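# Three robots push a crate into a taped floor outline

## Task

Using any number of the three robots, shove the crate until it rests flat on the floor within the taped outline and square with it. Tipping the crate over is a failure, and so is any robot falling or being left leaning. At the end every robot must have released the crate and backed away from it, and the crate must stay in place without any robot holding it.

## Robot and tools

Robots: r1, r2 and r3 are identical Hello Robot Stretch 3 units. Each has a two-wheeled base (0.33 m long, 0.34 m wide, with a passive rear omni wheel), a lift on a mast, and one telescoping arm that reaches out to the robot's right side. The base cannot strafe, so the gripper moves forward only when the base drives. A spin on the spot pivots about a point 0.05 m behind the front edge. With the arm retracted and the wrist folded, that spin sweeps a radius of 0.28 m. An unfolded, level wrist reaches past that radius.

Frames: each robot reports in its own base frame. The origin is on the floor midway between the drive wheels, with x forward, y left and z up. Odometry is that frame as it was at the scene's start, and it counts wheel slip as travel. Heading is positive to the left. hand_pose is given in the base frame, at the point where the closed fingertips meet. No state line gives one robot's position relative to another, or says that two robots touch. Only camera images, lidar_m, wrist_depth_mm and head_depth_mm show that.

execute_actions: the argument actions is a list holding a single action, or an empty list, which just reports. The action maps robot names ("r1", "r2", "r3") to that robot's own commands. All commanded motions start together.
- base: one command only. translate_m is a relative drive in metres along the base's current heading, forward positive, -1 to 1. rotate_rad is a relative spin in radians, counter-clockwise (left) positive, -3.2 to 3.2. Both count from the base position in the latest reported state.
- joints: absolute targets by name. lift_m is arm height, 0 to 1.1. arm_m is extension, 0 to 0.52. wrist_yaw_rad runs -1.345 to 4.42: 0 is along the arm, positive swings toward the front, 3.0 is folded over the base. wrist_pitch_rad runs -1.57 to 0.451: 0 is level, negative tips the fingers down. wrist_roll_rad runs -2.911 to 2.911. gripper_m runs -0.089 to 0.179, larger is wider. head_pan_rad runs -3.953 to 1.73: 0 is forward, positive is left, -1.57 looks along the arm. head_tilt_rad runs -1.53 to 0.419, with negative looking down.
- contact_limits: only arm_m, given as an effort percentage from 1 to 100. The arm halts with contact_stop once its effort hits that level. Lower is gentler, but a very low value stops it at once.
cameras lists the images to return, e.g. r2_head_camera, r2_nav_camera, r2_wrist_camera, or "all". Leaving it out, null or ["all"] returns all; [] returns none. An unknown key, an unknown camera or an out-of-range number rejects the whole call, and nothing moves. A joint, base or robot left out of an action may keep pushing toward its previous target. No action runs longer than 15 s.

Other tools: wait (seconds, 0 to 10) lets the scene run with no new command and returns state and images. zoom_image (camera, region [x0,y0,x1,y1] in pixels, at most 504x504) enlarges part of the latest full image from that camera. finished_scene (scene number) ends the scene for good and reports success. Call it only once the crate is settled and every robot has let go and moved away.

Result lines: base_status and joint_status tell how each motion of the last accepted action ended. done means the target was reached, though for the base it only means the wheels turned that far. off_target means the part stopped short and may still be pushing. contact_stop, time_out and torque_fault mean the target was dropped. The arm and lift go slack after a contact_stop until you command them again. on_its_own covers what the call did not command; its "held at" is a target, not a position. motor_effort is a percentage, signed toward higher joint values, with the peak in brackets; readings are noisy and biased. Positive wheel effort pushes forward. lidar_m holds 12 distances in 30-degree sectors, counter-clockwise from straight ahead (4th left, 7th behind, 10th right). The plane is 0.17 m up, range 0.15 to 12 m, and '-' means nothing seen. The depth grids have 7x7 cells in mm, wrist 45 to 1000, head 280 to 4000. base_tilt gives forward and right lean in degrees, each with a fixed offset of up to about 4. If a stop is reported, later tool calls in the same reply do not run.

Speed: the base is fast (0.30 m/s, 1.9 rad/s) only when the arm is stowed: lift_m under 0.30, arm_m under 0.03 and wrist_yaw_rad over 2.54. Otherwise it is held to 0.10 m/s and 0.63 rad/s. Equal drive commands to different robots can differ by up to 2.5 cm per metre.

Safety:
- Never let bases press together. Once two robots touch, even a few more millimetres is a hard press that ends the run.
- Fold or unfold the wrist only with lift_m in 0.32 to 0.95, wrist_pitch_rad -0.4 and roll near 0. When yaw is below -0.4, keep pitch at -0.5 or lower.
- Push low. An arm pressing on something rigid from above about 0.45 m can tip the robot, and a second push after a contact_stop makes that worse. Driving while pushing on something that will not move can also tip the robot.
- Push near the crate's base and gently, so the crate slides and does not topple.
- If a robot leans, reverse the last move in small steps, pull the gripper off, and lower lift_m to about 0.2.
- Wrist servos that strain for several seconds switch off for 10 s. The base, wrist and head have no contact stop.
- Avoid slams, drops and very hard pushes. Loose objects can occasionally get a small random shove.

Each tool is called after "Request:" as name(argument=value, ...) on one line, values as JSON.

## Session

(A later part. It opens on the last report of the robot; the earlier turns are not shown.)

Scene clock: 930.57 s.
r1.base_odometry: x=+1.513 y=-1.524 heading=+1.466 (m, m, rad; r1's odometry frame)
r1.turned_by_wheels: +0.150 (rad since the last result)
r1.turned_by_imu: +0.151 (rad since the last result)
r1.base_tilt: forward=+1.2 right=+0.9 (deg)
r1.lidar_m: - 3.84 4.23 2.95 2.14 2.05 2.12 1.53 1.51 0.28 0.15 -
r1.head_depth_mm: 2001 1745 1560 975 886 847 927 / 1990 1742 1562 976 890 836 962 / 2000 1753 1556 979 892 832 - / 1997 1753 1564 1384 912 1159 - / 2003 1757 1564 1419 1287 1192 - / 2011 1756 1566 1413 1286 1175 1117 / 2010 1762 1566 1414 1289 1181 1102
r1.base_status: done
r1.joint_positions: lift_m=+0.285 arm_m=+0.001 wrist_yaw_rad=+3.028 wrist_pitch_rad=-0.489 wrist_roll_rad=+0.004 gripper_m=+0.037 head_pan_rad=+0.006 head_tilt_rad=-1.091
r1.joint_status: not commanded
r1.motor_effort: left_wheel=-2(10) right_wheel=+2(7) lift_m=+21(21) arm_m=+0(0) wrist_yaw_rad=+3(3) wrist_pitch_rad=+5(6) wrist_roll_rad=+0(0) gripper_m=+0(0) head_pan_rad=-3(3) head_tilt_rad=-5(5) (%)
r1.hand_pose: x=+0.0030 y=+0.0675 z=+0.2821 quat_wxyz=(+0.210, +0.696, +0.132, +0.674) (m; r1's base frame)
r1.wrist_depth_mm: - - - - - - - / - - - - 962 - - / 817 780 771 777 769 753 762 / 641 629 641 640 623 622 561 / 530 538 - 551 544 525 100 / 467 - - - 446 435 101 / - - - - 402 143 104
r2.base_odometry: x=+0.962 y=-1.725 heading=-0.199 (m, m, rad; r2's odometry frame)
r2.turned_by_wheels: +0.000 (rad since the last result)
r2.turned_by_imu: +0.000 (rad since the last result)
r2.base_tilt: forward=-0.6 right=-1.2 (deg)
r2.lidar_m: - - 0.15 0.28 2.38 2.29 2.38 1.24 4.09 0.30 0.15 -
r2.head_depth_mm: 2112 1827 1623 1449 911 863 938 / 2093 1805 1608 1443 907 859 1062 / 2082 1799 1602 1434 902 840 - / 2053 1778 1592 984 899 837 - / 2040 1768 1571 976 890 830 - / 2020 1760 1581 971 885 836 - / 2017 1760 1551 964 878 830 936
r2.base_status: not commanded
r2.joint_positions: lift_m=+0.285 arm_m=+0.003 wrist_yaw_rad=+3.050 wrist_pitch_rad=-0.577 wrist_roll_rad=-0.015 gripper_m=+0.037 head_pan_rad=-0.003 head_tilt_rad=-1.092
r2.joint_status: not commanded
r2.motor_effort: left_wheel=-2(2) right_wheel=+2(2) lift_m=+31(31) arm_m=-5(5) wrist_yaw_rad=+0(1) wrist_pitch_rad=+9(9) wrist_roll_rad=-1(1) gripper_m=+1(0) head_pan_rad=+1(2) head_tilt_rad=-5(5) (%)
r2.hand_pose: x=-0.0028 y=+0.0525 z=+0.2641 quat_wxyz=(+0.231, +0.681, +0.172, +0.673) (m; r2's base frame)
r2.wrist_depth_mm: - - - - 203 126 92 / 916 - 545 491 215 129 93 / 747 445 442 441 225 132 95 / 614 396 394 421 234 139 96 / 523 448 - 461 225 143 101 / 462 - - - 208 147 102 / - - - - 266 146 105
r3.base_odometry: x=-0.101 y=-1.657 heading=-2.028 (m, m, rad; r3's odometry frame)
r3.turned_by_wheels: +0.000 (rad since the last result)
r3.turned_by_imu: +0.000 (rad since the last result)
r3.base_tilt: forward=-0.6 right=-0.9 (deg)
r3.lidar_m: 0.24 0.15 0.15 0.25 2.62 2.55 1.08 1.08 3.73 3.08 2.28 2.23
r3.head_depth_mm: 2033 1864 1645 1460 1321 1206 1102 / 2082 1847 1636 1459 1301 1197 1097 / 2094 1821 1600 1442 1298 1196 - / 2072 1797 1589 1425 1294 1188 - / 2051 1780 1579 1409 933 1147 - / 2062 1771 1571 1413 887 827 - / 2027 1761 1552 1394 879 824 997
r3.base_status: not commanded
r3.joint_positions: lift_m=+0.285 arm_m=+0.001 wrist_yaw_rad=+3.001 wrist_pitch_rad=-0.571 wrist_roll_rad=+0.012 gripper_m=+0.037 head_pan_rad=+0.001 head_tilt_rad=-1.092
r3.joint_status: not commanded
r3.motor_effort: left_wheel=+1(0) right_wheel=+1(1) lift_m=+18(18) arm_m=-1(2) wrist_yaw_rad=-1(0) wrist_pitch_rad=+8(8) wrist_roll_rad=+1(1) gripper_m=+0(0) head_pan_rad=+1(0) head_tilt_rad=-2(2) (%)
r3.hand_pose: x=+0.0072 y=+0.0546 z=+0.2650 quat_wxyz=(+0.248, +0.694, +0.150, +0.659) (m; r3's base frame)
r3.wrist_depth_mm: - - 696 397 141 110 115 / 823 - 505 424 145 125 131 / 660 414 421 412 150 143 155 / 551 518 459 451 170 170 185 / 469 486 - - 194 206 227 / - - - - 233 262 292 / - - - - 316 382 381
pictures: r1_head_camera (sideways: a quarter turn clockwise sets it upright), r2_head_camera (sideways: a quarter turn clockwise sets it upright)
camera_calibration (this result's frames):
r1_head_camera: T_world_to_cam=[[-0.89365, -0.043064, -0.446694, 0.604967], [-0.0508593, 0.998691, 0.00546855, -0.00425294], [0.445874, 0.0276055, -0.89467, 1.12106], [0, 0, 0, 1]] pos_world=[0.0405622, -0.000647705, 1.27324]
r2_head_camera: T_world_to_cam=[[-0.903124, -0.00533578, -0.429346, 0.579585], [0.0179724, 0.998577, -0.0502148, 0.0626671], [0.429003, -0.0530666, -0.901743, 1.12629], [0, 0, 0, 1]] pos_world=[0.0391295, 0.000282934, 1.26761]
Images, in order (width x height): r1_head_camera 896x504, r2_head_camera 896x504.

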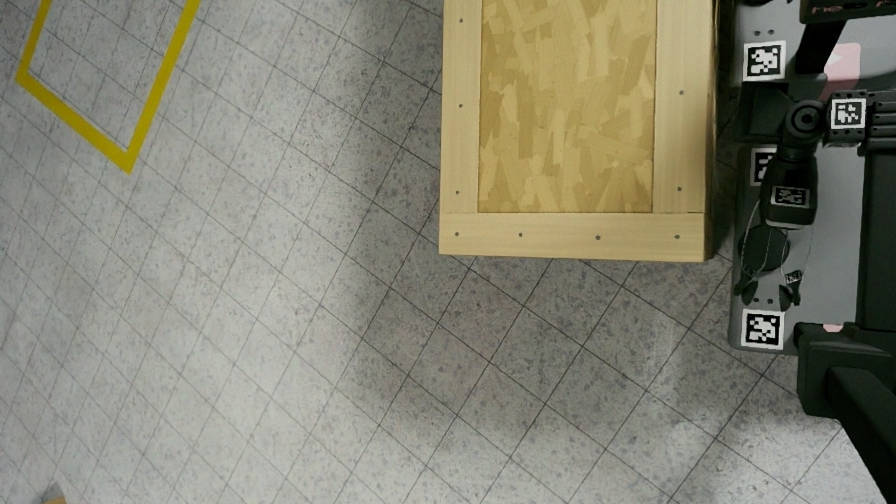

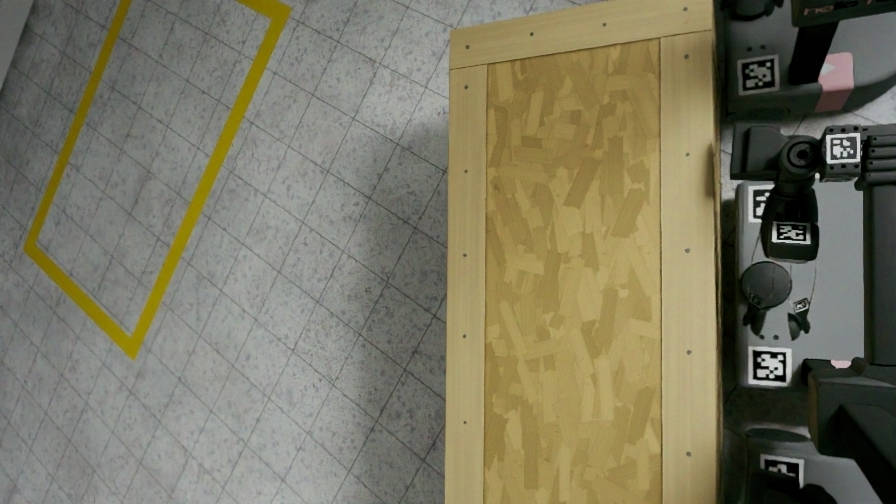

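Request:
execute_actions(actions=[{"r1":{"base":{"translate_m":0.2}},"r2":{"base":{"translate_m":0.17}},"r3":{"base":{"translate_m":0.15}}}], cameras=["r1_head_camera","r2_head_camera","r3_head_camera"])

Scene clock: 946.10 s.
r1.base_odometry: x=+1.533 y=-1.325 heading=+1.467 (m, m, rad; r1's odometry frame)
r1.turned_by_wheels: +0.000 (rad since the last result)
r1.turned_by_imu: -0.201 (rad since the last result)
r1.base_tilt: forward=+1.2 right=+0.9 (deg)
r1.lidar_m: - 4.17 4.18 3.99 2.44 2.17 2.17 2.59 1.60 0.28 0.15 -
r1.head_depth_mm: 2001 1750 1555 978 889 1008 952 / 1988 1745 1566 971 890 846 1058 / 1983 1752 1558 975 888 836 - / 2010 1754 1564 1414 887 834 - / 1988 1757 1568 1417 1269 1194 - / 2002 1745 1563 1406 1285 1180 1118 / 1993 1761 1568 1411 1289 1177 1104
r1.base_status: translate_m off_target (by the wheels' count: +0.1998 of +0.2000)
r1.joint_positions: lift_m=+0.285 arm_m=+0.001 wrist_yaw_rad=+3.029 wrist_pitch_rad=-0.491 wrist_roll_rad=+0.004 gripper_m=+0.037 head_pan_rad=+0.005 head_tilt_rad=-1.093
r1.joint_status: not commanded
r1.on_its_own: left_wheel is at rest, and its effort (+44) is outside its rest range (-18 to +18); right_wheel is at rest, and its effort (+22) is outside its rest range (-18 to +18)
r1.motor_effort: left_wheel=+44(84) right_wheel=+22(59) lift_m=+23(23) arm_m=+0(0) wrist_yaw_rad=+1(2) wrist_pitch_rad=+6(6) wrist_roll_rad=+0(0) gripper_m=-1(0) head_pan_rad=-2(2) head_tilt_rad=-4(5) (%)
r1.hand_pose: x=+0.0029 y=+0.0673 z=+0.2818 quat_wxyz=(+0.211, +0.696, +0.133, +0.674) (m; r1's base frame)
r1.wrist_depth_mm: - - - - - - 63 / - - - - - 927 64 / 811 802 777 782 770 88 66 / 630 637 635 624 605 92 69 / 533 543 - 538 527 97 72 / 470 - - - 427 102 75 / - - - - 282 104 78
r2.base_odometry: x=+1.129 y=-1.759 heading=-0.199 (m, m, rad; r2's odometry frame)
r2.turned_by_wheels: +0.000 (rad since the last result)
r2.turned_by_imu: +0.039 (rad since the last result)
r2.base_tilt: forward=-0.8 right=-1.2 (deg)
r2.lidar_m: - - 0.15 0.21 2.47 2.41 2.52 1.37 0.33 0.21 0.15 -
r2.head_depth_mm: 2121 1836 1627 1461 908 851 936 / 2097 1815 1603 1442 907 844 1024 / 2070 1811 1594 1437 901 831 - / 2058 1803 1586 1431 897 831 - / 2036 1783 1574 1417 891 823 - / 2042 1765 1565 1411 883 830 - / 2004 1762 1548 1396 875 826 919
r2.base_status: translate_m off_target (by the wheels' count: +0.1698 of +0.1700)
r2.joint_positions: lift_m=+0.285 arm_m=+0.003 wrist_yaw_rad=+3.050 wrist_pitch_rad=-0.577 wrist_roll_rad=-0.015 gripper_m=+0.037 head_pan_rad=-0.002 head_tilt_rad=-1.092
r2.joint_status: not commanded
r2.on_its_own: left_wheel is at rest, and its effort (+21) is outside its rest range (-18 to +18); right_wheel is at rest, and its effort (+22) is outside its rest range (-18 to +18)
r2.motor_effort: left_wheel=+21(74) right_wheel=+22(66) lift_m=+42(44) arm_m=-4(5) wrist_yaw_rad=+1(2) wrist_pitch_rad=+9(10) wrist_roll_rad=+0(0) gripper_m=+0(0) head_pan_rad=+1(2) head_tilt_rad=-5(6) (%)
r2.hand_pose: x=-0.0028 y=+0.0527 z=+0.2638 quat_wxyz=(+0.231, +0.681, +0.172, +0.673) (m; r2's base frame)
r2.wrist_depth_mm: - - - 424 157 96 70 / 925 - 555 469 162 98 71 / 721 439 440 424 173 101 72 / 613 429 388 406 181 103 73 / 518 508 - 454 173 108 74 / 468 - - - 159 111 76 / - - - - 208 111 79
r3.base_odometry: x=-0.167 y=-1.792 heading=-2.028 (m, m, rad; r3's odometry frame)
r3.turned_by_wheels: +0.000 (rad since the last result)
r3.turned_by_imu: +0.043 (rad since the last result)
r3.base_tilt: forward=-0.7 right=-0.9 (deg)
r3.lidar_m: 0.18 0.16 0.15 0.22 2.72 2.67 1.21 1.31 3.80 2.78 2.13 2.11
r3.head_depth_mm: 1984 1869 1626 1444 1315 1202 1102 / 2032 1838 1623 1447 1313 1187 1106 / 2093 1832 1608 1434 1302 1199 - / 2056 1803 1592 1424 1299 1183 - / 2070 1797 1587 1428 912 842 - / 2038 1772 1576 1403 883 819 - / 2027 1759 1552 1393 875 826 979
r3.base_status: done
r3.joint_positions: lift_m=+0.285 arm_m=+0.002 wrist_yaw_rad=+2.997 wrist_pitch_rad=-0.589 wrist_roll_rad=+0.012 gripper_m=+0.037 head_pan_rad=+0.001 head_tilt_rad=-1.092
r3.joint_status: not commanded
r3.motor_effort: left_wheel=+2(42) right_wheel=+5(26) lift_m=+18(18) arm_m=-8(8) wrist_yaw_rad=+3(4) wrist_pitch_rad=+18(18) wrist_roll_rad=+1(1) gripper_m=+1(1) head_pan_rad=+0(1) head_tilt_rad=-2(2) (%)
r3.hand_pose: x=+0.0075 y=+0.0510 z=+0.2612 quat_wxyz=(+0.255, +0.693, +0.155, +0.656) (m; r3's base frame)
r3.wrist_depth_mm: - - 596 347 119 95 99 / 784 - 485 377 123 108 113 / 623 431 411 407 127 125 134 / 532 520 456 436 146 149 161 / 465 494 - - 170 182 200 / - - - - 209 237 261 / - - - - 289 372 369
pictures: r1_head_camera (sideways: a quarter turn clockwise sets it upright), r2_head_camera (sideways: a quarter turn clockwise sets it upright), r3_head_camera (sideways: a quarter turn clockwise sets it upright)
camera_calibration (this result's frames):
r1_head_camera: T_world_to_cam=[[-0.894449, -0.0425239, -0.445144, 0.602953], [-0.0502416, 0.998722, 0.00554632, -0.00435794], [0.444339, 0.0273256, -0.895442, 1.12207], [0, 0, 0, 1]] pos_world=[0.040512, -0.000668957, 1.27317]
r2_head_camera: T_world_to_cam=[[-0.903099, -0.00615306, -0.429388, 0.579638], [0.0170711, 0.998593, -0.0502141, 0.0626717], [0.429092, -0.0526785, -0.901723, 1.12626], [0, 0, 0, 1]] pos_world=[0.0391308, 0.000312819, 1.26761]
r3_head_camera: T_world_to_cam=[[-0.888387, -0.042218, -0.45715, 0.613216], [-0.0159599, 0.998001, -0.0611507, 0.0756753], [0.458818, -0.0470294, -0.887285, 1.11104], [0, 0, 0, 1]] pos_world=[0.0362177, 0.0026161, 1.27076]
Images, in order (width x height): r1_head_camera 896x504, r2_head_camera 896x504, r3_head_camera 896x504.

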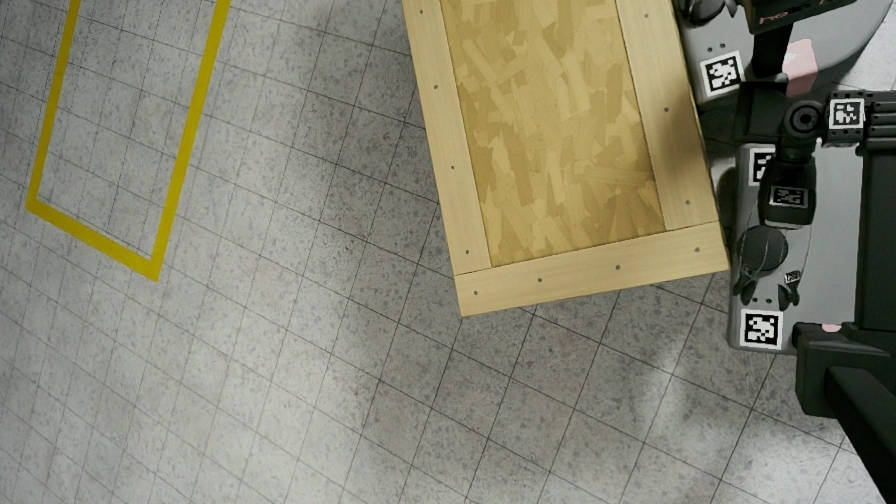

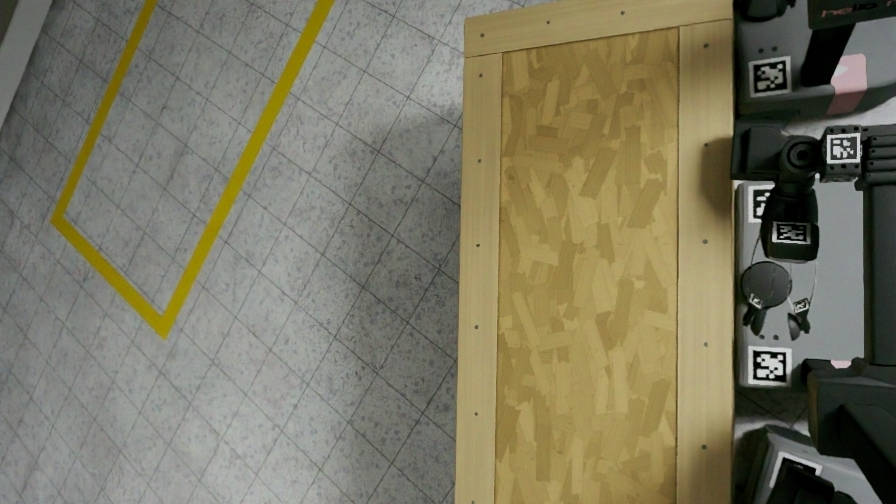

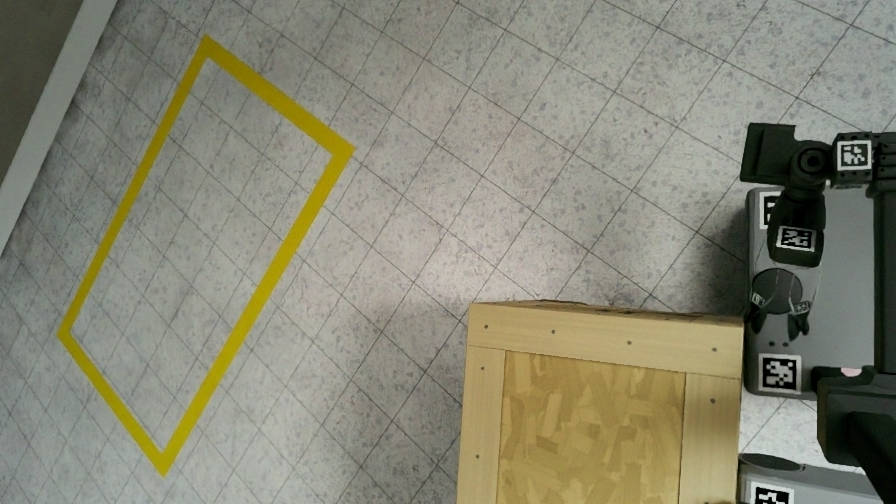

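Request:
execute_actions(actions=[{"r1":{"base":{"translate_m":-0.05}},"r2":{"base":{"translate_m":-0.005}},"r3":{"base":{"translate_m":-0.005}}}], cameras=[])

Request:
execute_actions(actions=[{"r1":{"base":{"rotate_rad":0.25}}}], cameras=["r1_head_camera","r2_head_camera"])

Scene clock: 988.30 s.
r1.base_odometry: x=+1.528 y=-1.375 heading=+1.467 (m, m, rad; r1's odometry frame)
r1.turned_by_wheels: +0.000 (rad since the last result)
r1.turned_by_imu: -0.001 (rad since the last result)
r1.base_tilt: forward=+1.2 right=+1.0 (deg)
r1.lidar_m: - 3.24 4.21 3.92 2.39 2.12 2.12 2.53 1.58 0.28 0.21 0.15
r1.head_depth_mm: 1977 1756 1559 973 889 993 980 / 2001 1748 1551 977 889 1042 1073 / 1984 1746 1562 973 891 1162 - / 2001 1746 1560 981 890 1167 - / 1996 1745 1553 1389 1285 1192 - / 1998 1750 1573 1420 1286 1180 1113 / 2017 1744 1562 1418 1286 1184 1104
r1.base_status: done
r1.joint_positions: lift_m=+0.285 arm_m=+0.001 wrist_yaw_rad=+3.029 wrist_pitch_rad=-0.491 wrist_roll_rad=+0.004 gripper_m=+0.037 head_pan_rad=+0.005 head_tilt_rad=-1.093
r1.joint_status: not commanded
r1.motor_effort: left_wheel=+1(36) right_wheel=+0(16) lift_m=+22(22) arm_m=+0(0) wrist_yaw_rad=+2(1) wrist_pitch_rad=+6(7) wrist_roll_rad=+0(0) gripper_m=+0(0) head_pan_rad=-3(2) head_tilt_rad=-4(4) (%)
r1.hand_pose: x=+0.0029 y=+0.0673 z=+0.2818 quat_wxyz=(+0.211, +0.696, +0.133, +0.674) (m; r1's base frame)
r1.wrist_depth_mm: - - - - - - - / - - - - 992 948 965 / 818 804 787 762 773 767 768 / 642 629 639 637 620 621 591 / 538 536 - 544 526 520 118 / 470 - - - 435 442 124 / - - - - 401 172 129
r2.base_odometry: x=+1.124 y=-1.758 heading=-0.199 (m, m, rad; r2's odometry frame)
r2.turned_by_wheels: +0.000 (rad since the last result)
r2.turned_by_imu: -0.001 (rad since the last result)
r2.base_tilt: forward=-0.7 right=-1.3 (deg)
r2.lidar_m: - - 0.15 0.22 2.47 2.40 2.52 1.36 0.33 0.22 0.15 -
r2.head_depth_mm: 2081 1832 1621 1442 907 850 933 / 2086 1815 1616 1444 907 850 1022 / 2077 1803 1601 1439 898 833 - / 2047 1802 1586 1426 895 830 - / 2039 1766 1573 1428 889 824 - / 2031 1750 1577 1407 886 829 - / 1999 1759 1558 1404 882 826 960
r2.base_status: done
r2.joint_positions: lift_m=+0.285 arm_m=+0.003 wrist_yaw_rad=+3.050 wrist_pitch_rad=-0.577 wrist_roll_rad=-0.015 gripper_m=+0.037 head_pan_rad=-0.002 head_tilt_rad=-1.092
r2.joint_status: not commanded
r2.motor_effort: left_wheel=+1(16) right_wheel=-1(15) lift_m=+42(42) arm_m=-4(3) wrist_yaw_rad=-1(0) wrist_pitch_rad=+9(9) wrist_roll_rad=+0(1) gripper_m=+0(1) head_pan_rad=+1(1) head_tilt_rad=-6(5) (%)
r2.hand_pose: x=-0.0028 y=+0.0527 z=+0.2638 quat_wxyz=(+0.231, +0.681, +0.172, +0.673) (m; r2's base frame)
r2.wrist_depth_mm: - - - 449 168 103 75 / 914 - 559 503 178 105 76 / 674 443 440 510 186 108 77 / 588 419 407 538 193 110 78 / 522 486 - 539 185 116 80 / 470 - - - 170 119 81 / - - - - 222 119 85
r3.base_odometry: x=-0.165 y=-1.787 heading=-2.028 (m, m, rad; r3's odometry frame)
r3.turned_by_wheels: +0.000 (rad since the last result)
r3.turned_by_imu: -0.001 (rad since the last result)
r3.base_tilt: forward=-0.7 right=-0.8 (deg)
r3.lidar_m: 0.18 0.15 0.15 0.24 2.71 2.66 1.21 1.30 3.81 2.79 2.13 2.11
r3.head_depth_mm: 1992 1864 1627 1452 1317 1206 1100 / 2047 1833 1613 1453 1302 1195 1099 / 2100 1816 1614 1441 1301 1207 - / 2097 1807 1589 1432 1287 1187 - / 2038 1794 1571 1414 911 874 - / 2055 1776 1565 1407 884 826 - / 2015 1751 1550 1392 879 823 983
r3.base_status: done
r3.joint_positions: lift_m=+0.285 arm_m=+0.001 wrist_yaw_rad=+2.998 wrist_pitch_rad=-0.576 wrist_roll_rad=+0.012 gripper_m=+0.037 head_pan_rad=+0.001 head_tilt_rad=-1.092
r3.joint_status: not commanded
r3.motor_effort: left_wheel=+0(5) right_wheel=+1(3) lift_m=+18(18) arm_m=-5(8) wrist_yaw_rad=+2(7) wrist_pitch_rad=+11(17) wrist_roll_rad=+1(1) gripper_m=+0(1) head_pan_rad=+1(1) head_tilt_rad=-2(3) (%)
r3.hand_pose: x=+0.0076 y=+0.0535 z=+0.2640 quat_wxyz=(+0.250, +0.694, +0.150, +0.658) (m; r3's base frame)
r3.wrist_depth_mm: - - 706 388 131 95 97 / 819 - 503 419 135 106 111 / 650 431 411 407 139 122 128 / 543 525 451 439 146 143 156 / 472 488 - - 166 176 192 / - - - - 201 226 251 / - - - - 272 364 369
pictures: none
No camera images: the call's "cameras" was empty. Leave "cameras" out to get every camera's image.

Scene clock: 989.37 s.
r1.base_odometry: x=+1.528 y=-1.375 heading=+1.717 (m, m, rad; r1's odometry frame)
r1.turned_by_wheels: +0.250 (rad since the last result)
r1.turned_by_imu: +0.251 (rad since the last result)
r1.base_tilt: forward=+1.2 right=+0.9 (deg)
r1.lidar_m: 3.22 3.89 4.21 2.91 2.18 2.12 2.22 1.58 1.60 0.28 0.15 -
r1.head_depth_mm: 1986 1741 1551 972 889 990 931 / 1995 1745 1544 976 889 846 987 / 2005 1745 1549 973 887 844 - / 1983 1751 1556 1386 1248 1179 - / 1994 1746 1562 1411 1290 1194 - / 2011 1744 1563 1408 1282 1178 1118 / 1969 1768 1560 1414 1287 1180 1103
r1.base_status: done
r1.joint_positions: lift_m=+0.285 arm_m=+0.001 wrist_yaw_rad=+3.029 wrist_pitch_rad=-0.491 wrist_roll_rad=+0.004 gripper_m=+0.037 head_pan_rad=+0.005 head_tilt_rad=-1.093
r1.joint_status: not commanded
r1.motor_effort: left_wheel=-2(13) right_wheel=+2(8) lift_m=+23(22) arm_m=+0(0) wrist_yaw_rad=+2(1) wrist_pitch_rad=+6(6) wrist_roll_rad=+0(0) gripper_m=+0(0) head_pan_rad=-2(3) head_tilt_rad=-4(4) (%)
r1.hand_pose: x=+0.0029 y=+0.0673 z=+0.2818 quat_wxyz=(+0.211, +0.696, +0.133, +0.674) (m; r1's base frame)
r1.wrist_depth_mm: - - - - - - - / - - - 995 998 966 - / 806 805 783 782 765 764 772 / 642 634 627 638 626 627 610 / 549 539 - 552 527 522 526 / 471 - - - 442 453 445 / - - - - 401 394 126
r2.base_odometry: x=+1.124 y=-1.758 heading=-0.199 (m, m, rad; r2's odometry frame)
r2.turned_by_wheels: +0.000 (rad since the last result)
r2.turned_by_imu: +0.000 (rad since the last result)
r2.base_tilt: forward=-0.8 right=-1.2 (deg)
r2.lidar_m: - - 0.15 0.22 2.47 2.40 2.52 1.36 0.33 0.22 0.15 -
r2.head_depth_mm: 2107 1841 1612 1466 910 852 937 / 2092 1817 1615 1441 901 849 1022 / 2074 1826 1593 1437 905 833 - / 2051 1790 1589 1430 895 829 - / 2040 1796 1581 1418 890 823 - / 2026 1772 1557 1407 882 827 - / 2002 1742 1553 1401 881 829 938
r2.base_status: not commanded
r2.joint_positions: lift_m=+0.285 arm_m=+0.003 wrist_yaw_rad=+3.050 wrist_pitch_rad=-0.577 wrist_roll_rad=-0.015 gripper_m=+0.037 head_pan_rad=-0.002 head_tilt_rad=-1.092
r2.joint_status: not commanded
r2.motor_effort: left_wheel=+1(1) right_wheel=-2(1) lift_m=+42(42) arm_m=-4(4) wrist_yaw_rad=+1(0) wrist_pitch_rad=+9(9) wrist_roll_rad=-1(1) gripper_m=-1(0) head_pan_rad=+0(1) head_tilt_rad=-6(6) (%)
r2.hand_pose: x=-0.0028 y=+0.0527 z=+0.2638 quat_wxyz=(+0.231, +0.681, +0.172, +0.673) (m; r2's base frame)
r2.wrist_depth_mm: - - - 453 169 103 75 / 926 - 518 505 178 105 76 / 713 441 433 448 185 108 77 / 591 390 404 441 194 110 78 / 528 433 - 482 185 116 80 / 477 - - - 170 120 81 / - - - - 222 118 85
r3.base_odometry: x=-0.165 y=-1.787 heading=-2.028 (m, m, rad; r3's odometry frame)
r3.turned_by_wheels: +0.000 (rad since the last result)
r3.turned_by_imu: +0.000 (rad since the last result)
r3.base_tilt: forward=-0.6 right=-0.8 (deg)
r3.lidar_m: 0.18 0.15 0.15 0.24 2.70 2.66 1.21 1.30 3.80 2.79 2.13 2.11
r3.head_depth_mm: 1984 1870 1632 1468 1319 1204 1103 / 2027 1847 1629 1456 1309 1199 1097 / 2093 1844 1603 1430 1297 1197 - / 2088 1813 1597 1431 1296 1179 - / 2071 1784 1583 1426 914 873 - / 2062 1769 1567 1416 883 827 - / 2016 1755 1559 1392 880 825 984
r3.base_status: not commanded
r3.joint_positions: lift_m=+0.285 arm_m=+0.001 wrist_yaw_rad=+2.998 wrist_pitch_rad=-0.576 wrist_roll_rad=+0.012 gripper_m=+0.037 head_pan_rad=+0.001 head_tilt_rad=-1.092
r3.joint_status: not commanded
r3.motor_effort: left_wheel=+1(1) right_wheel=+1(1) lift_m=+18(18) arm_m=-5(5) wrist_yaw_rad=+1(1) wrist_pitch_rad=+11(11) wrist_roll_rad=+1(1) gripper_m=+0(0) head_pan_rad=+1(1) head_tilt_rad=-3(2) (%)
r3.hand_pose: x=+0.0076 y=+0.0535 z=+0.2640 quat_wxyz=(+0.250, +0.694, +0.150, +0.658) (m; r3's base frame)
r3.wrist_depth_mm: - - 697 388 131 95 98 / 807 - 502 418 136 106 111 / 644 429 410 411 140 122 129 / 553 528 451 439 146 144 156 / 468 484 - - 166 176 191 / - - - - 200 225 250 / - - - - 272 364 367
pictures: r1_head_camera (sideways: a quarter turn clockwise sets it upright), r2_head_camera (sideways: a quarter turn clockwise sets it upright)
camera_calibration (this result's frames):
r1_head_camera: T_world_to_cam=[[-0.894449, -0.0425241, -0.445144, 0.602953], [-0.0502418, 0.998722, 0.00554632, -0.00435794], [0.444339, 0.0273257, -0.895442, 1.12207], [0, 0, 0, 1]] pos_world=[0.040512, -0.00066895, 1.27317]
r2_head_camera: T_world_to_cam=[[-0.903099, -0.00615325, -0.429387, 0.579638], [0.0170709, 0.998593, -0.0502141, 0.0626717], [0.429092, -0.0526784, -0.901723, 1.12626], [0, 0, 0, 1]] pos_world=[0.0391308, 0.000312826, 1.26761]
Images, in order (width x height): r1_head_camera 896x504, r2_head_camera 896x504.

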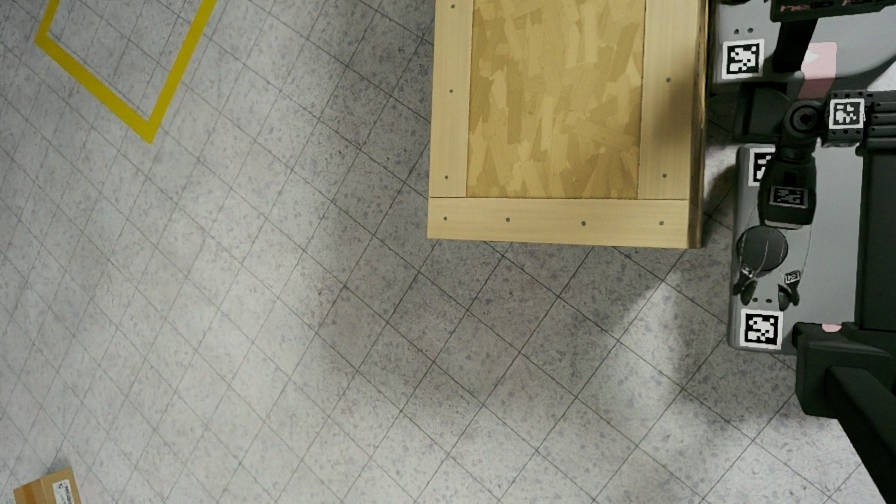

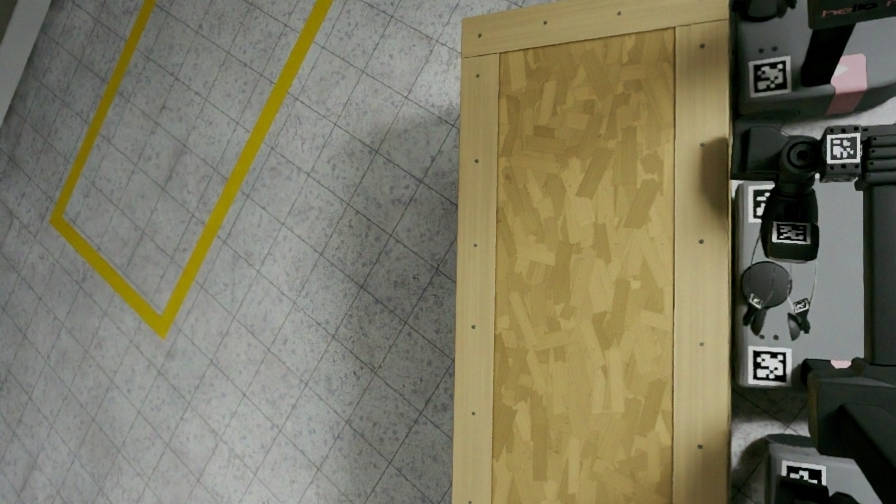

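Request:
execute_actions(actions=[{"r1":{"base":{"translate_m":0.27}},"r2":{"base":{"translate_m":0.17}},"r3":{"base":{"translate_m":0.07}}}], cameras=["r1_head_camera","r2_head_camera","r3_head_camera"])

Scene clock: 999.77 s.
r1.base_odometry: x=+1.489 y=-1.108 heading=+1.717 (m, m, rad; r1's odometry frame)
r1.turned_by_wheels: +0.000 (rad since the last result)
r1.turned_by_imu: -0.742 (rad since the last result)
r1.base_tilt: forward=+1.1 right=+0.8 (deg)
r1.lidar_m: - 0.16 3.12 4.12 3.85 2.44 2.21 2.22 2.71 1.67 0.30 0.15
r1.head_depth_mm: 1996 1745 1079 976 1095 1013 1080 / 1976 1757 1079 972 922 1129 1103 / 1998 1745 1559 978 890 1178 - / 1998 1750 1564 980 892 837 - / 2000 1751 1568 977 895 1177 - / 2000 1757 1568 1410 1253 1179 1110 / 2008 1764 1562 1416 1285 1189 1101
r1.base_status: translate_m off_target (by the wheels' count: +0.2698 of +0.2700)
r1.joint_positions: lift_m=+0.285 arm_m=+0.001 wrist_yaw_rad=+3.029 wrist_pitch_rad=-0.492 wrist_roll_rad=+0.004 gripper_m=+0.037 head_pan_rad=+0.003 head_tilt_rad=-1.093
r1.joint_status: not commanded
r1.on_its_own: left_wheel is at rest, and its effort (+27) is outside its rest range (-18 to +18)
r1.motor_effort: left_wheel=+27(93) right_wheel=+17(87) lift_m=+23(23) arm_m=+0(0) wrist_yaw_rad=+1(3) wrist_pitch_rad=+7(7) wrist_roll_rad=+0(0) gripper_m=-1(0) head_pan_rad=-1(2) head_tilt_rad=-4(5) (%)
r1.hand_pose: x=+0.0028 y=+0.0671 z=+0.2814 quat_wxyz=(+0.211, +0.695, +0.133, +0.674) (m; r1's base frame)
r1.wrist_depth_mm: - - - - - - 65 / - 979 - - 993 925 68 / 821 785 758 770 749 89 73 / 649 638 638 624 621 94 79 / 546 532 - 546 530 103 85 / 464 - - - 435 115 93 / - - - - 285 125 102
r2.base_odometry: x=+1.291 y=-1.791 heading=-0.199 (m, m, rad; r2's odometry frame)
r2.turned_by_wheels: +0.000 (rad since the last result)
r2.turned_by_imu: -0.004 (rad since the last result)
r2.base_tilt: forward=-0.6 right=-1.1 (deg)
r2.lidar_m: - - 0.15 0.21 2.53 2.46 2.57 1.42 0.33 0.21 0.15 -
r2.head_depth_mm: 2076 1832 1615 1465 910 852 935 / 2080 1831 1607 1443 907 846 1021 / 2071 1819 1595 1433 902 830 - / 2045 1796 1586 1438 894 829 - / 2047 1774 1570 1414 891 824 - / 2017 1762 1561 1400 883 829 - / 1995 1743 1563 1400 877 826 1041
r2.base_status: done
r2.joint_positions: lift_m=+0.285 arm_m=+0.003 wrist_yaw_rad=+3.050 wrist_pitch_rad=-0.577 wrist_roll_rad=-0.015 gripper_m=+0.037 head_pan_rad=-0.001 head_tilt_rad=-1.092
r2.joint_status: not commanded
r2.motor_effort: left_wheel=+0(72) right_wheel=+2(84) lift_m=+42(45) arm_m=-2(3) wrist_yaw_rad=+1(3) wrist_pitch_rad=+9(10) wrist_roll_rad=+0(0) gripper_m=+0(0) head_pan_rad=+1(1) head_tilt_rad=-6(7) (%)
r2.hand_pose: x=-0.0028 y=+0.0528 z=+0.2638 quat_wxyz=(+0.231, +0.681, +0.172, +0.673) (m; r2's base frame)
r2.wrist_depth_mm: - - - 425 157 97 70 / 920 - 549 471 163 99 71 / 751 710 456 484 175 101 72 / 609 607 475 535 180 103 73 / 524 520 - 542 174 109 74 / 467 - - - 160 111 76 / - - - - 208 111 80
r3.base_odometry: x=-0.196 y=-1.850 heading=-2.028 (m, m, rad; r3's odometry frame)
r3.turned_by_wheels: +0.000 (rad since the last result)
r3.turned_by_imu: +0.027 (rad since the last result)
r3.base_tilt: forward=-0.6 right=-0.9 (deg)
r3.lidar_m: 0.16 - 0.15 0.25 2.75 2.71 1.28 3.91 3.84 2.66 2.09 2.06
r3.head_depth_mm: 1958 1875 1645 1461 1312 1203 1102 / 2045 1842 1614 1444 1312 1199 1101 / 2079 1806 1609 1438 1304 1197 - / 2088 1806 1599 1429 1293 1191 - / 2065 1799 1584 1419 903 836 - / 2051 1770 1571 1405 883 825 - / 2014 1743 1547 1397 880 824 999
r3.base_status: done
r3.joint_positions: lift_m=+0.285 arm_m=+0.001 wrist_yaw_rad=+3.005 wrist_pitch_rad=-0.575 wrist_roll_rad=+0.012 gripper_m=+0.037 head_pan_rad=+0.001 head_tilt_rad=-1.093
r3.joint_status: not commanded
r3.motor_effort: left_wheel=+1(51) right_wheel=+1(25) lift_m=+18(18) arm_m=-4(5) wrist_yaw_rad=-5(6) wrist_pitch_rad=+11(11) wrist_roll_rad=+1(1) gripper_m=+1(2) head_pan_rad=+1(0) head_tilt_rad=-2(2) (%)
r3.hand_pose: x=+0.0063 y=+0.0538 z=+0.2641 quat_wxyz=(+0.248, +0.694, +0.153, +0.659) (m; r3's base frame)
r3.wrist_depth_mm: - - 761 465 128 85 86 / 794 - 503 464 131 95 98 / 646 616 414 406 134 108 113 / 544 534 448 434 137 127 135 / 470 486 - - 154 154 165 / - - - - 176 197 210 / - - - - 240 255 287
pictures: r1_head_camera (sideways: a quarter turn clockwise sets it upright), r2_head_camera (sideways: a quarter turn clockwise sets it upright), r3_head_camera (sideways: a quarter turn clockwise sets it upright)
camera_calibration (this result's frames):
r1_head_camera: T_world_to_cam=[[-0.894642, -0.0407334, -0.444923, 0.602666], [-0.0482405, 0.99882, 0.00555742, -0.0043846], [0.444171, 0.0264352, -0.895552, 1.12221], [0, 0, 0, 1]] pos_world=[0.0405035, -0.000737879, 1.27316]
r2_head_camera: T_world_to_cam=[[-0.903212, -0.00751079, -0.42913, 0.579303], [0.0155553, 0.998617, -0.0502183, 0.0626864], [0.428913, -0.0520331, -0.901846, 1.12642], [0, 0, 0, 1]] pos_world=[0.0391205, 0.000362488, 1.2676]
r3_head_camera: T_world_to_cam=[[-0.888665, -0.0422183, -0.45661, 0.612514], [-0.0159972, 0.998001, -0.0611415, 0.0756635], [0.458278, -0.0470298, -0.887564, 1.1114], [0, 0, 0, 1]] pos_world=[0.0361988, 0.00261609, 1.27075]
Images, in order (width x height): r1_head_camera 896x504, r2_head_camera 896x504, r3_head_camera 896x504.

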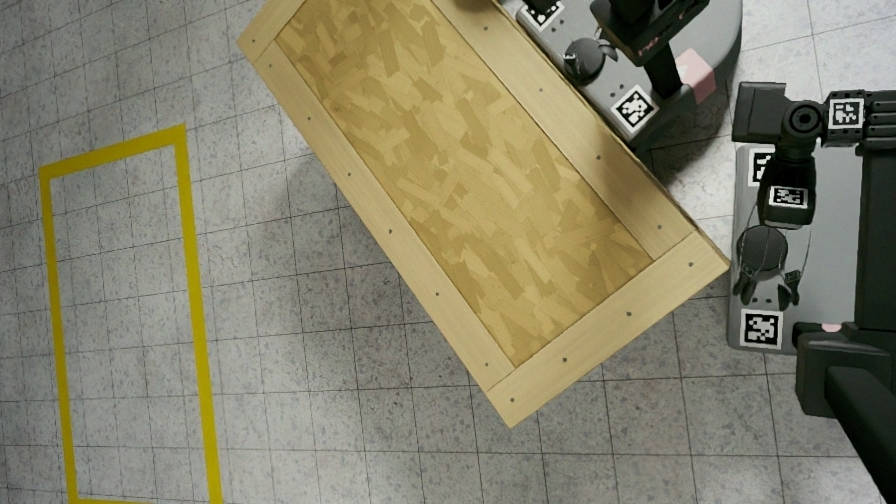

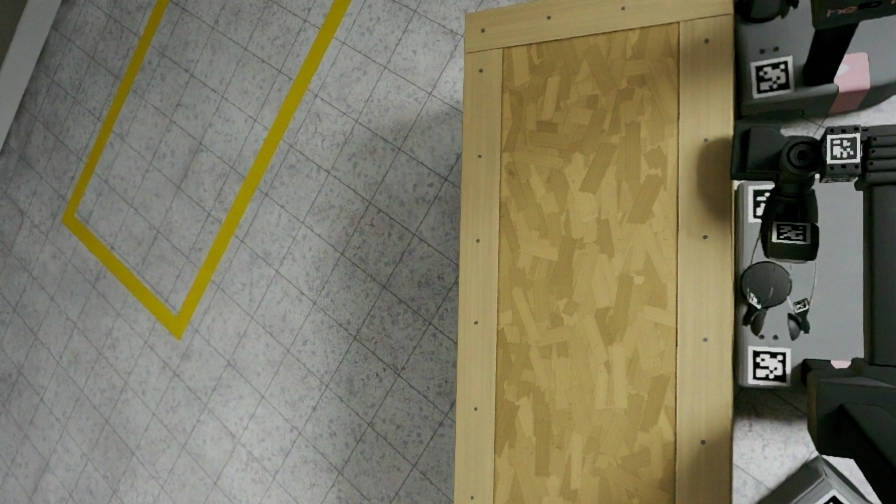

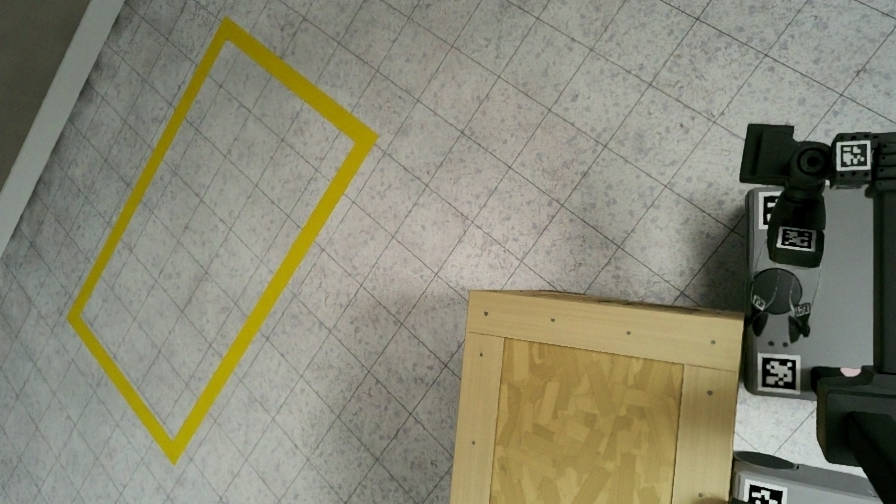

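Request:
execute_actions(actions=[{"r1":{"base":{"translate_m":-0.12}},"r2":{"base":{"translate_m":-0.005}},"r3":{"base":{"translate_m":-0.005}}}], cameras=[])

Request:
execute_actions(actions=[{"r1":{"base":{"rotate_rad":0.74}}}], cameras=["r1_head_camera","r2_head_camera"])

Scene clock: 1086.47 s.
r1.base_odometry: x=+1.506 y=-1.227 heading=+1.717 (m, m, rad; r1's odometry frame)
r1.turned_by_wheels: +0.000 (rad since the last result)
r1.turned_by_imu: -0.001 (rad since the last result)
r1.base_tilt: forward=+1.2 right=+0.8 (deg)
r1.lidar_m: 0.17 0.20 3.27 4.11 3.64 2.30 2.08 2.10 2.56 1.66 0.37 0.27
r1.head_depth_mm: 1996 1751 1082 1018 869 1151 1083 / 1981 1748 1080 988 1132 1189 1098 / 2001 1765 1083 979 1020 1192 - / 2003 1741 1567 976 904 1196 - / 2004 1756 1559 979 1175 1193 - / 1989 1760 1559 1362 1285 1181 1115 / 2019 1764 1574 1411 1292 1182 1105
r1.base_status: done
r1.joint_positions: lift_m=+0.285 arm_m=+0.001 wrist_yaw_rad=+3.029 wrist_pitch_rad=-0.492 wrist_roll_rad=+0.004 gripper_m=+0.037 head_pan_rad=+0.003 head_tilt_rad=-1.093
r1.joint_status: not commanded
r1.motor_effort: left_wheel=+0(22) right_wheel=+0(11) lift_m=+22(22) arm_m=+0(0) wrist_yaw_rad=+0(1) wrist_pitch_rad=+6(7) wrist_roll_rad=+0(0) gripper_m=+0(0) head_pan_rad=-1(1) head_tilt_rad=-4(3) (%)
r1.hand_pose: x=+0.0028 y=+0.0671 z=+0.2814 quat_wxyz=(+0.211, +0.695, +0.133, +0.674) (m; r1's base frame)
r1.wrist_depth_mm: - - - - - - - / - 964 - - - 980 973 / 799 788 774 767 747 761 713 / 633 634 622 616 625 612 392 / 534 528 - 544 528 514 288 / 468 - - - 442 450 223 / - - - - 401 383 206
r2.base_odometry: x=+1.286 y=-1.790 heading=-0.199 (m, m, rad; r2's odometry frame)
r2.turned_by_wheels: +0.000 (rad since the last result)
r2.turned_by_imu: -0.001 (rad since the last result)
r2.base_tilt: forward=-0.6 right=-1.1 (deg)
r2.lidar_m: - - 0.15 0.23 2.51 2.45 2.57 1.41 0.33 0.22 0.15 -
r2.head_depth_mm: 2087 1843 1609 1448 911 852 933 / 2094 1829 1604 1447 901 848 1019 / 2068 1810 1616 1430 901 835 - / 2069 1785 1584 1434 893 829 - / 2036 1779 1584 1416 889 820 - / 2014 1772 1557 1406 884 828 - / 1998 1752 1558 1401 880 825 1093
r2.base_status: done
r2.joint_positions: lift_m=+0.285 arm_m=+0.003 wrist_yaw_rad=+3.050 wrist_pitch_rad=-0.577 wrist_roll_rad=-0.015 gripper_m=+0.037 head_pan_rad=-0.001 head_tilt_rad=-1.092
r2.joint_status: not commanded
r2.motor_effort: left_wheel=+1(7) right_wheel=+0(6) lift_m=+42(43) arm_m=-2(2) wrist_yaw_rad=+0(0) wrist_pitch_rad=+9(9) wrist_roll_rad=-1(0) gripper_m=+0(1) head_pan_rad=+0(0) head_tilt_rad=-5(6) (%)
r2.hand_pose: x=-0.0028 y=+0.0528 z=+0.2638 quat_wxyz=(+0.231, +0.681, +0.172, +0.673) (m; r2's base frame)
r2.wrist_depth_mm: - - 689 462 169 104 75 / 919 - 577 511 180 106 77 / 743 546 615 578 187 109 78 / 617 596 613 572 195 111 79 / 525 520 - 535 186 117 80 / 461 - - - 171 120 82 / - - - - 222 120 86
r3.base_odometry: x=-0.193 y=-1.846 heading=-2.028 (m, m, rad; r3's odometry frame)
r3.turned_by_wheels: +0.000 (rad since the last result)
r3.turned_by_imu: -0.001 (rad since the last result)
r3.base_tilt: forward=-0.6 right=-0.8 (deg)
r3.lidar_m: 0.16 - 0.15 0.28 2.75 2.71 1.27 3.91 3.84 2.67 2.09 2.06
r3.head_depth_mm: 1956 1859 1632 1454 1318 1203 1104 / 2019 1836 1630 1453 1306 1193 1099 / 2077 1823 1606 1442 1305 1201 - / 2082 1804 1591 1425 1303 1191 - / 2063 1789 1583 1426 900 854 - / 2051 1766 1562 1414 881 829 - / 2017 1763 1554 1394 880 824 1000
r3.base_status: done
r3.joint_positions: lift_m=+0.285 arm_m=+0.001 wrist_yaw_rad=+3.003 wrist_pitch_rad=-0.575 wrist_roll_rad=+0.012 gripper_m=+0.037 head_pan_rad=+0.001 head_tilt_rad=-1.093
r3.joint_status: not commanded
r3.motor_effort: left_wheel=+0(5) right_wheel=+1(4) lift_m=+18(18) arm_m=-4(4) wrist_yaw_rad=-4(5) wrist_pitch_rad=+10(10) wrist_roll_rad=+1(1) gripper_m=+0(1) head_pan_rad=+0(1) head_tilt_rad=-2(2) (%)
r3.hand_pose: x=+0.0067 y=+0.0538 z=+0.2641 quat_wxyz=(+0.248, +0.694, +0.152, +0.659) (m; r3's base frame)
r3.wrist_depth_mm: - - 784 491 139 87 87 / 818 - 498 463 142 96 98 / 651 606 408 407 145 109 114 / 540 533 449 436 148 127 135 / 469 493 - - 154 154 166 / - - - - 177 199 213 / - - - - 242 258 287
pictures: none
No camera images: the call's "cameras" was empty. Leave "cameras" out to get every camera's image.

Scene clock: 1088.27 s.
r1.base_odometry: x=+1.506 y=-1.227 heading=+2.457 (m, m, rad; r1's odometry frame)
r1.turned_by_wheels: +0.740 (rad since the last result)
r1.turned_by_imu: +0.744 (rad since the last result)
r1.base_tilt: forward=+1.3 right=+0.8 (deg)
r1.lidar_m: 0.36 3.95 4.12 2.85 2.15 2.09 2.19 1.65 1.66 0.37 0.20 0.17
r1.head_depth_mm: 1976 1736 1552 971 890 1026 1053 / 1972 1744 1549 974 892 1165 1101 / 1984 1738 1561 1310 930 1158 - / 2001 1739 1564 1401 1278 1189 - / 2010 1763 1563 1412 1286 1197 - / 1998 1758 1565 1413 1283 1179 1116 / 1910 1766 1571 1410 1282 1183 1105
r1.base_status: done
r1.joint_positions: lift_m=+0.285 arm_m=+0.001 wrist_yaw_rad=+3.029 wrist_pitch_rad=-0.492 wrist_roll_rad=+0.004 gripper_m=+0.037 head_pan_rad=+0.003 head_tilt_rad=-1.093
r1.joint_status: not commanded
r1.motor_effort: left_wheel=-3(14) right_wheel=+2(10) lift_m=+22(23) arm_m=+0(0) wrist_yaw_rad=+0(1) wrist_pitch_rad=+7(6) wrist_roll_rad=+0(0) gripper_m=+0(0) head_pan_rad=-1(1) head_tilt_rad=-4(4) (%)
r1.hand_pose: x=+0.0028 y=+0.0671 z=+0.2814 quat_wxyz=(+0.211, +0.695, +0.133, +0.674) (m; r1's base frame)
r1.wrist_depth_mm: - - - - - - - / - 964 - - - 961 985 / 792 780 781 777 761 753 763 / 646 621 617 626 628 619 613 / 533 540 - 543 530 532 522 / 465 - - - 441 447 448 / - - - - 397 401 394
r2.base_odometry: x=+1.286 y=-1.790 heading=-0.199 (m, m, rad; r2's odometry frame)
r2.turned_by_wheels: +0.000 (rad since the last result)
r2.turned_by_imu: -0.001 (rad since the last result)
r2.base_tilt: forward=-0.6 right=-1.0 (deg)
r2.lidar_m: - - 0.15 0.23 2.52 2.45 2.57 1.42 0.33 0.22 0.15 -
r2.head_depth_mm: 2064 1832 1623 1456 906 852 938 / 2083 1820 1608 1454 904 844 1021 / 2074 1817 1598 1437 902 832 - / 2053 1793 1590 1430 891 827 - / 2025 1784 1579 1422 890 824 - / 2029 1763 1574 1401 883 829 - / 2001 1759 1549 1400 881 826 1089
r2.base_status: not commanded
r2.joint_positions: lift_m=+0.285 arm_m=+0.003 wrist_yaw_rad=+3.050 wrist_pitch_rad=-0.577 wrist_roll_rad=-0.015 gripper_m=+0.037 head_pan_rad=-0.001 head_tilt_rad=-1.092
r2.joint_status: not commanded
r2.motor_effort: left_wheel=+1(0) right_wheel=+0(1) lift_m=+43(43) arm_m=-2(2) wrist_yaw_rad=+0(0) wrist_pitch_rad=+8(9) wrist_roll_rad=-1(1) gripper_m=+1(1) head_pan_rad=+1(1) head_tilt_rad=-6(5) (%)
r2.hand_pose: x=-0.0028 y=+0.0528 z=+0.2638 quat_wxyz=(+0.231, +0.681, +0.172, +0.673) (m; r2's base frame)
r2.wrist_depth_mm: - - - 458 170 104 75 / 926 - 556 505 180 106 76 / 673 456 486 576 188 108 78 / 592 499 536 574 195 111 79 / 532 520 - 538 186 117 80 / 464 - - - 172 120 82 / - - - - 223 120 85
r3.base_odometry: x=-0.193 y=-1.846 heading=-2.028 (m, m, rad; r3's odometry frame)
r3.turned_by_wheels: +0.000 (rad since the last result)
r3.turned_by_imu: +0.000 (rad since the last result)
r3.base_tilt: forward=-0.6 right=-0.8 (deg)
r3.lidar_m: 0.16 - 0.15 0.28 2.75 2.71 1.27 3.89 3.84 2.66 2.09 2.06
r3.head_depth_mm: 1945 1865 1646 1462 1314 1203 1107 / 2033 1834 1626 1454 1308 1197 1098 / 2080 1806 1594 1435 1309 1198 - / 2085 1793 1603 1426 1297 1183 - / 2066 1806 1580 1420 897 857 - / 2041 1781 1578 1401 884 827 - / 2029 1759 1571 1400 877 825 992
r3.base_status: not commanded
r3.joint_positions: lift_m=+0.285 arm_m=+0.001 wrist_yaw_rad=+3.003 wrist_pitch_rad=-0.575 wrist_roll_rad=+0.012 gripper_m=+0.037 head_pan_rad=+0.001 head_tilt_rad=-1.093
r3.joint_status: not commanded
r3.motor_effort: left_wheel=+0(0) right_wheel=+1(1) lift_m=+18(18) arm_m=-4(5) wrist_yaw_rad=-3(3) wrist_pitch_rad=+10(10) wrist_roll_rad=+1(1) gripper_m=+0(0) head_pan_rad=+1(1) head_tilt_rad=-2(2) (%)
r3.hand_pose: x=+0.0067 y=+0.0538 z=+0.2641 quat_wxyz=(+0.248, +0.694, +0.152, +0.659) (m; r3's base frame)
r3.wrist_depth_mm: - - 751 491 139 87 87 / 802 - 501 466 142 96 98 / 649 608 411 409 145 109 113 / 543 528 453 435 148 128 136 / 472 486 - - 154 154 166 / - - - - 178 198 212 / - - - - 241 257 289
pictures: r1_head_camera (sideways: a quarter turn clockwise sets it upright), r2_head_camera (sideways: a quarter turn clockwise sets it upright)
camera_calibration (this result's frames):
r1_head_camera: T_world_to_cam=[[-0.894642, -0.0407339, -0.444923, 0.602666], [-0.0482411, 0.99882, 0.00555743, -0.00438461], [0.444171, 0.0264354, -0.895552, 1.12221], [0, 0, 0, 1]] pos_world=[0.0405035, -0.000737859, 1.27316]
r2_head_camera: T_world_to_cam=[[-0.903212, -0.00751083, -0.42913, 0.579303], [0.0155553, 0.998617, -0.0502183, 0.0626864], [0.428913, -0.052033, -0.901846, 1.12642], [0, 0, 0, 1]] pos_world=[0.0391205, 0.000362489, 1.2676]
Images, in order (width x height): r1_head_camera 896x504, r2_head_camera 896x504.

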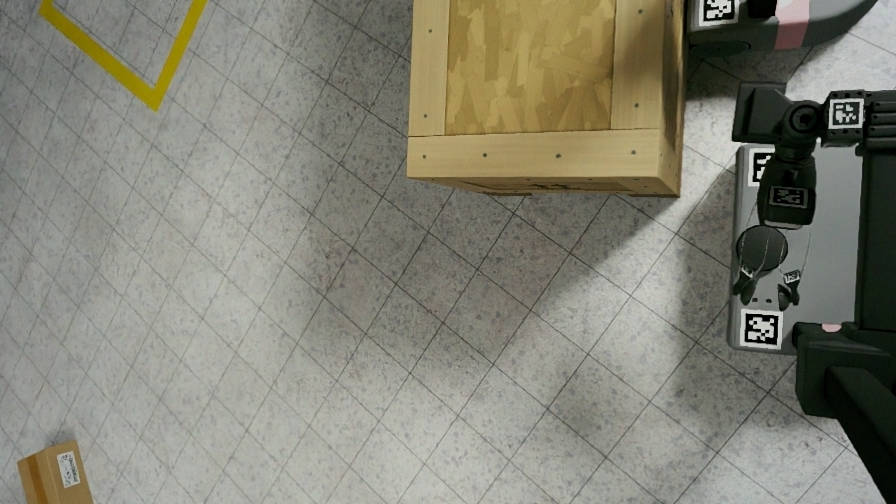

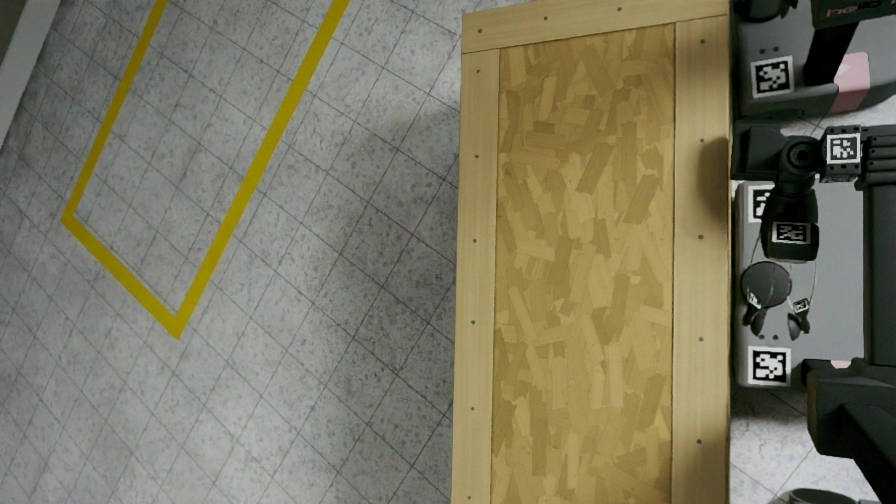

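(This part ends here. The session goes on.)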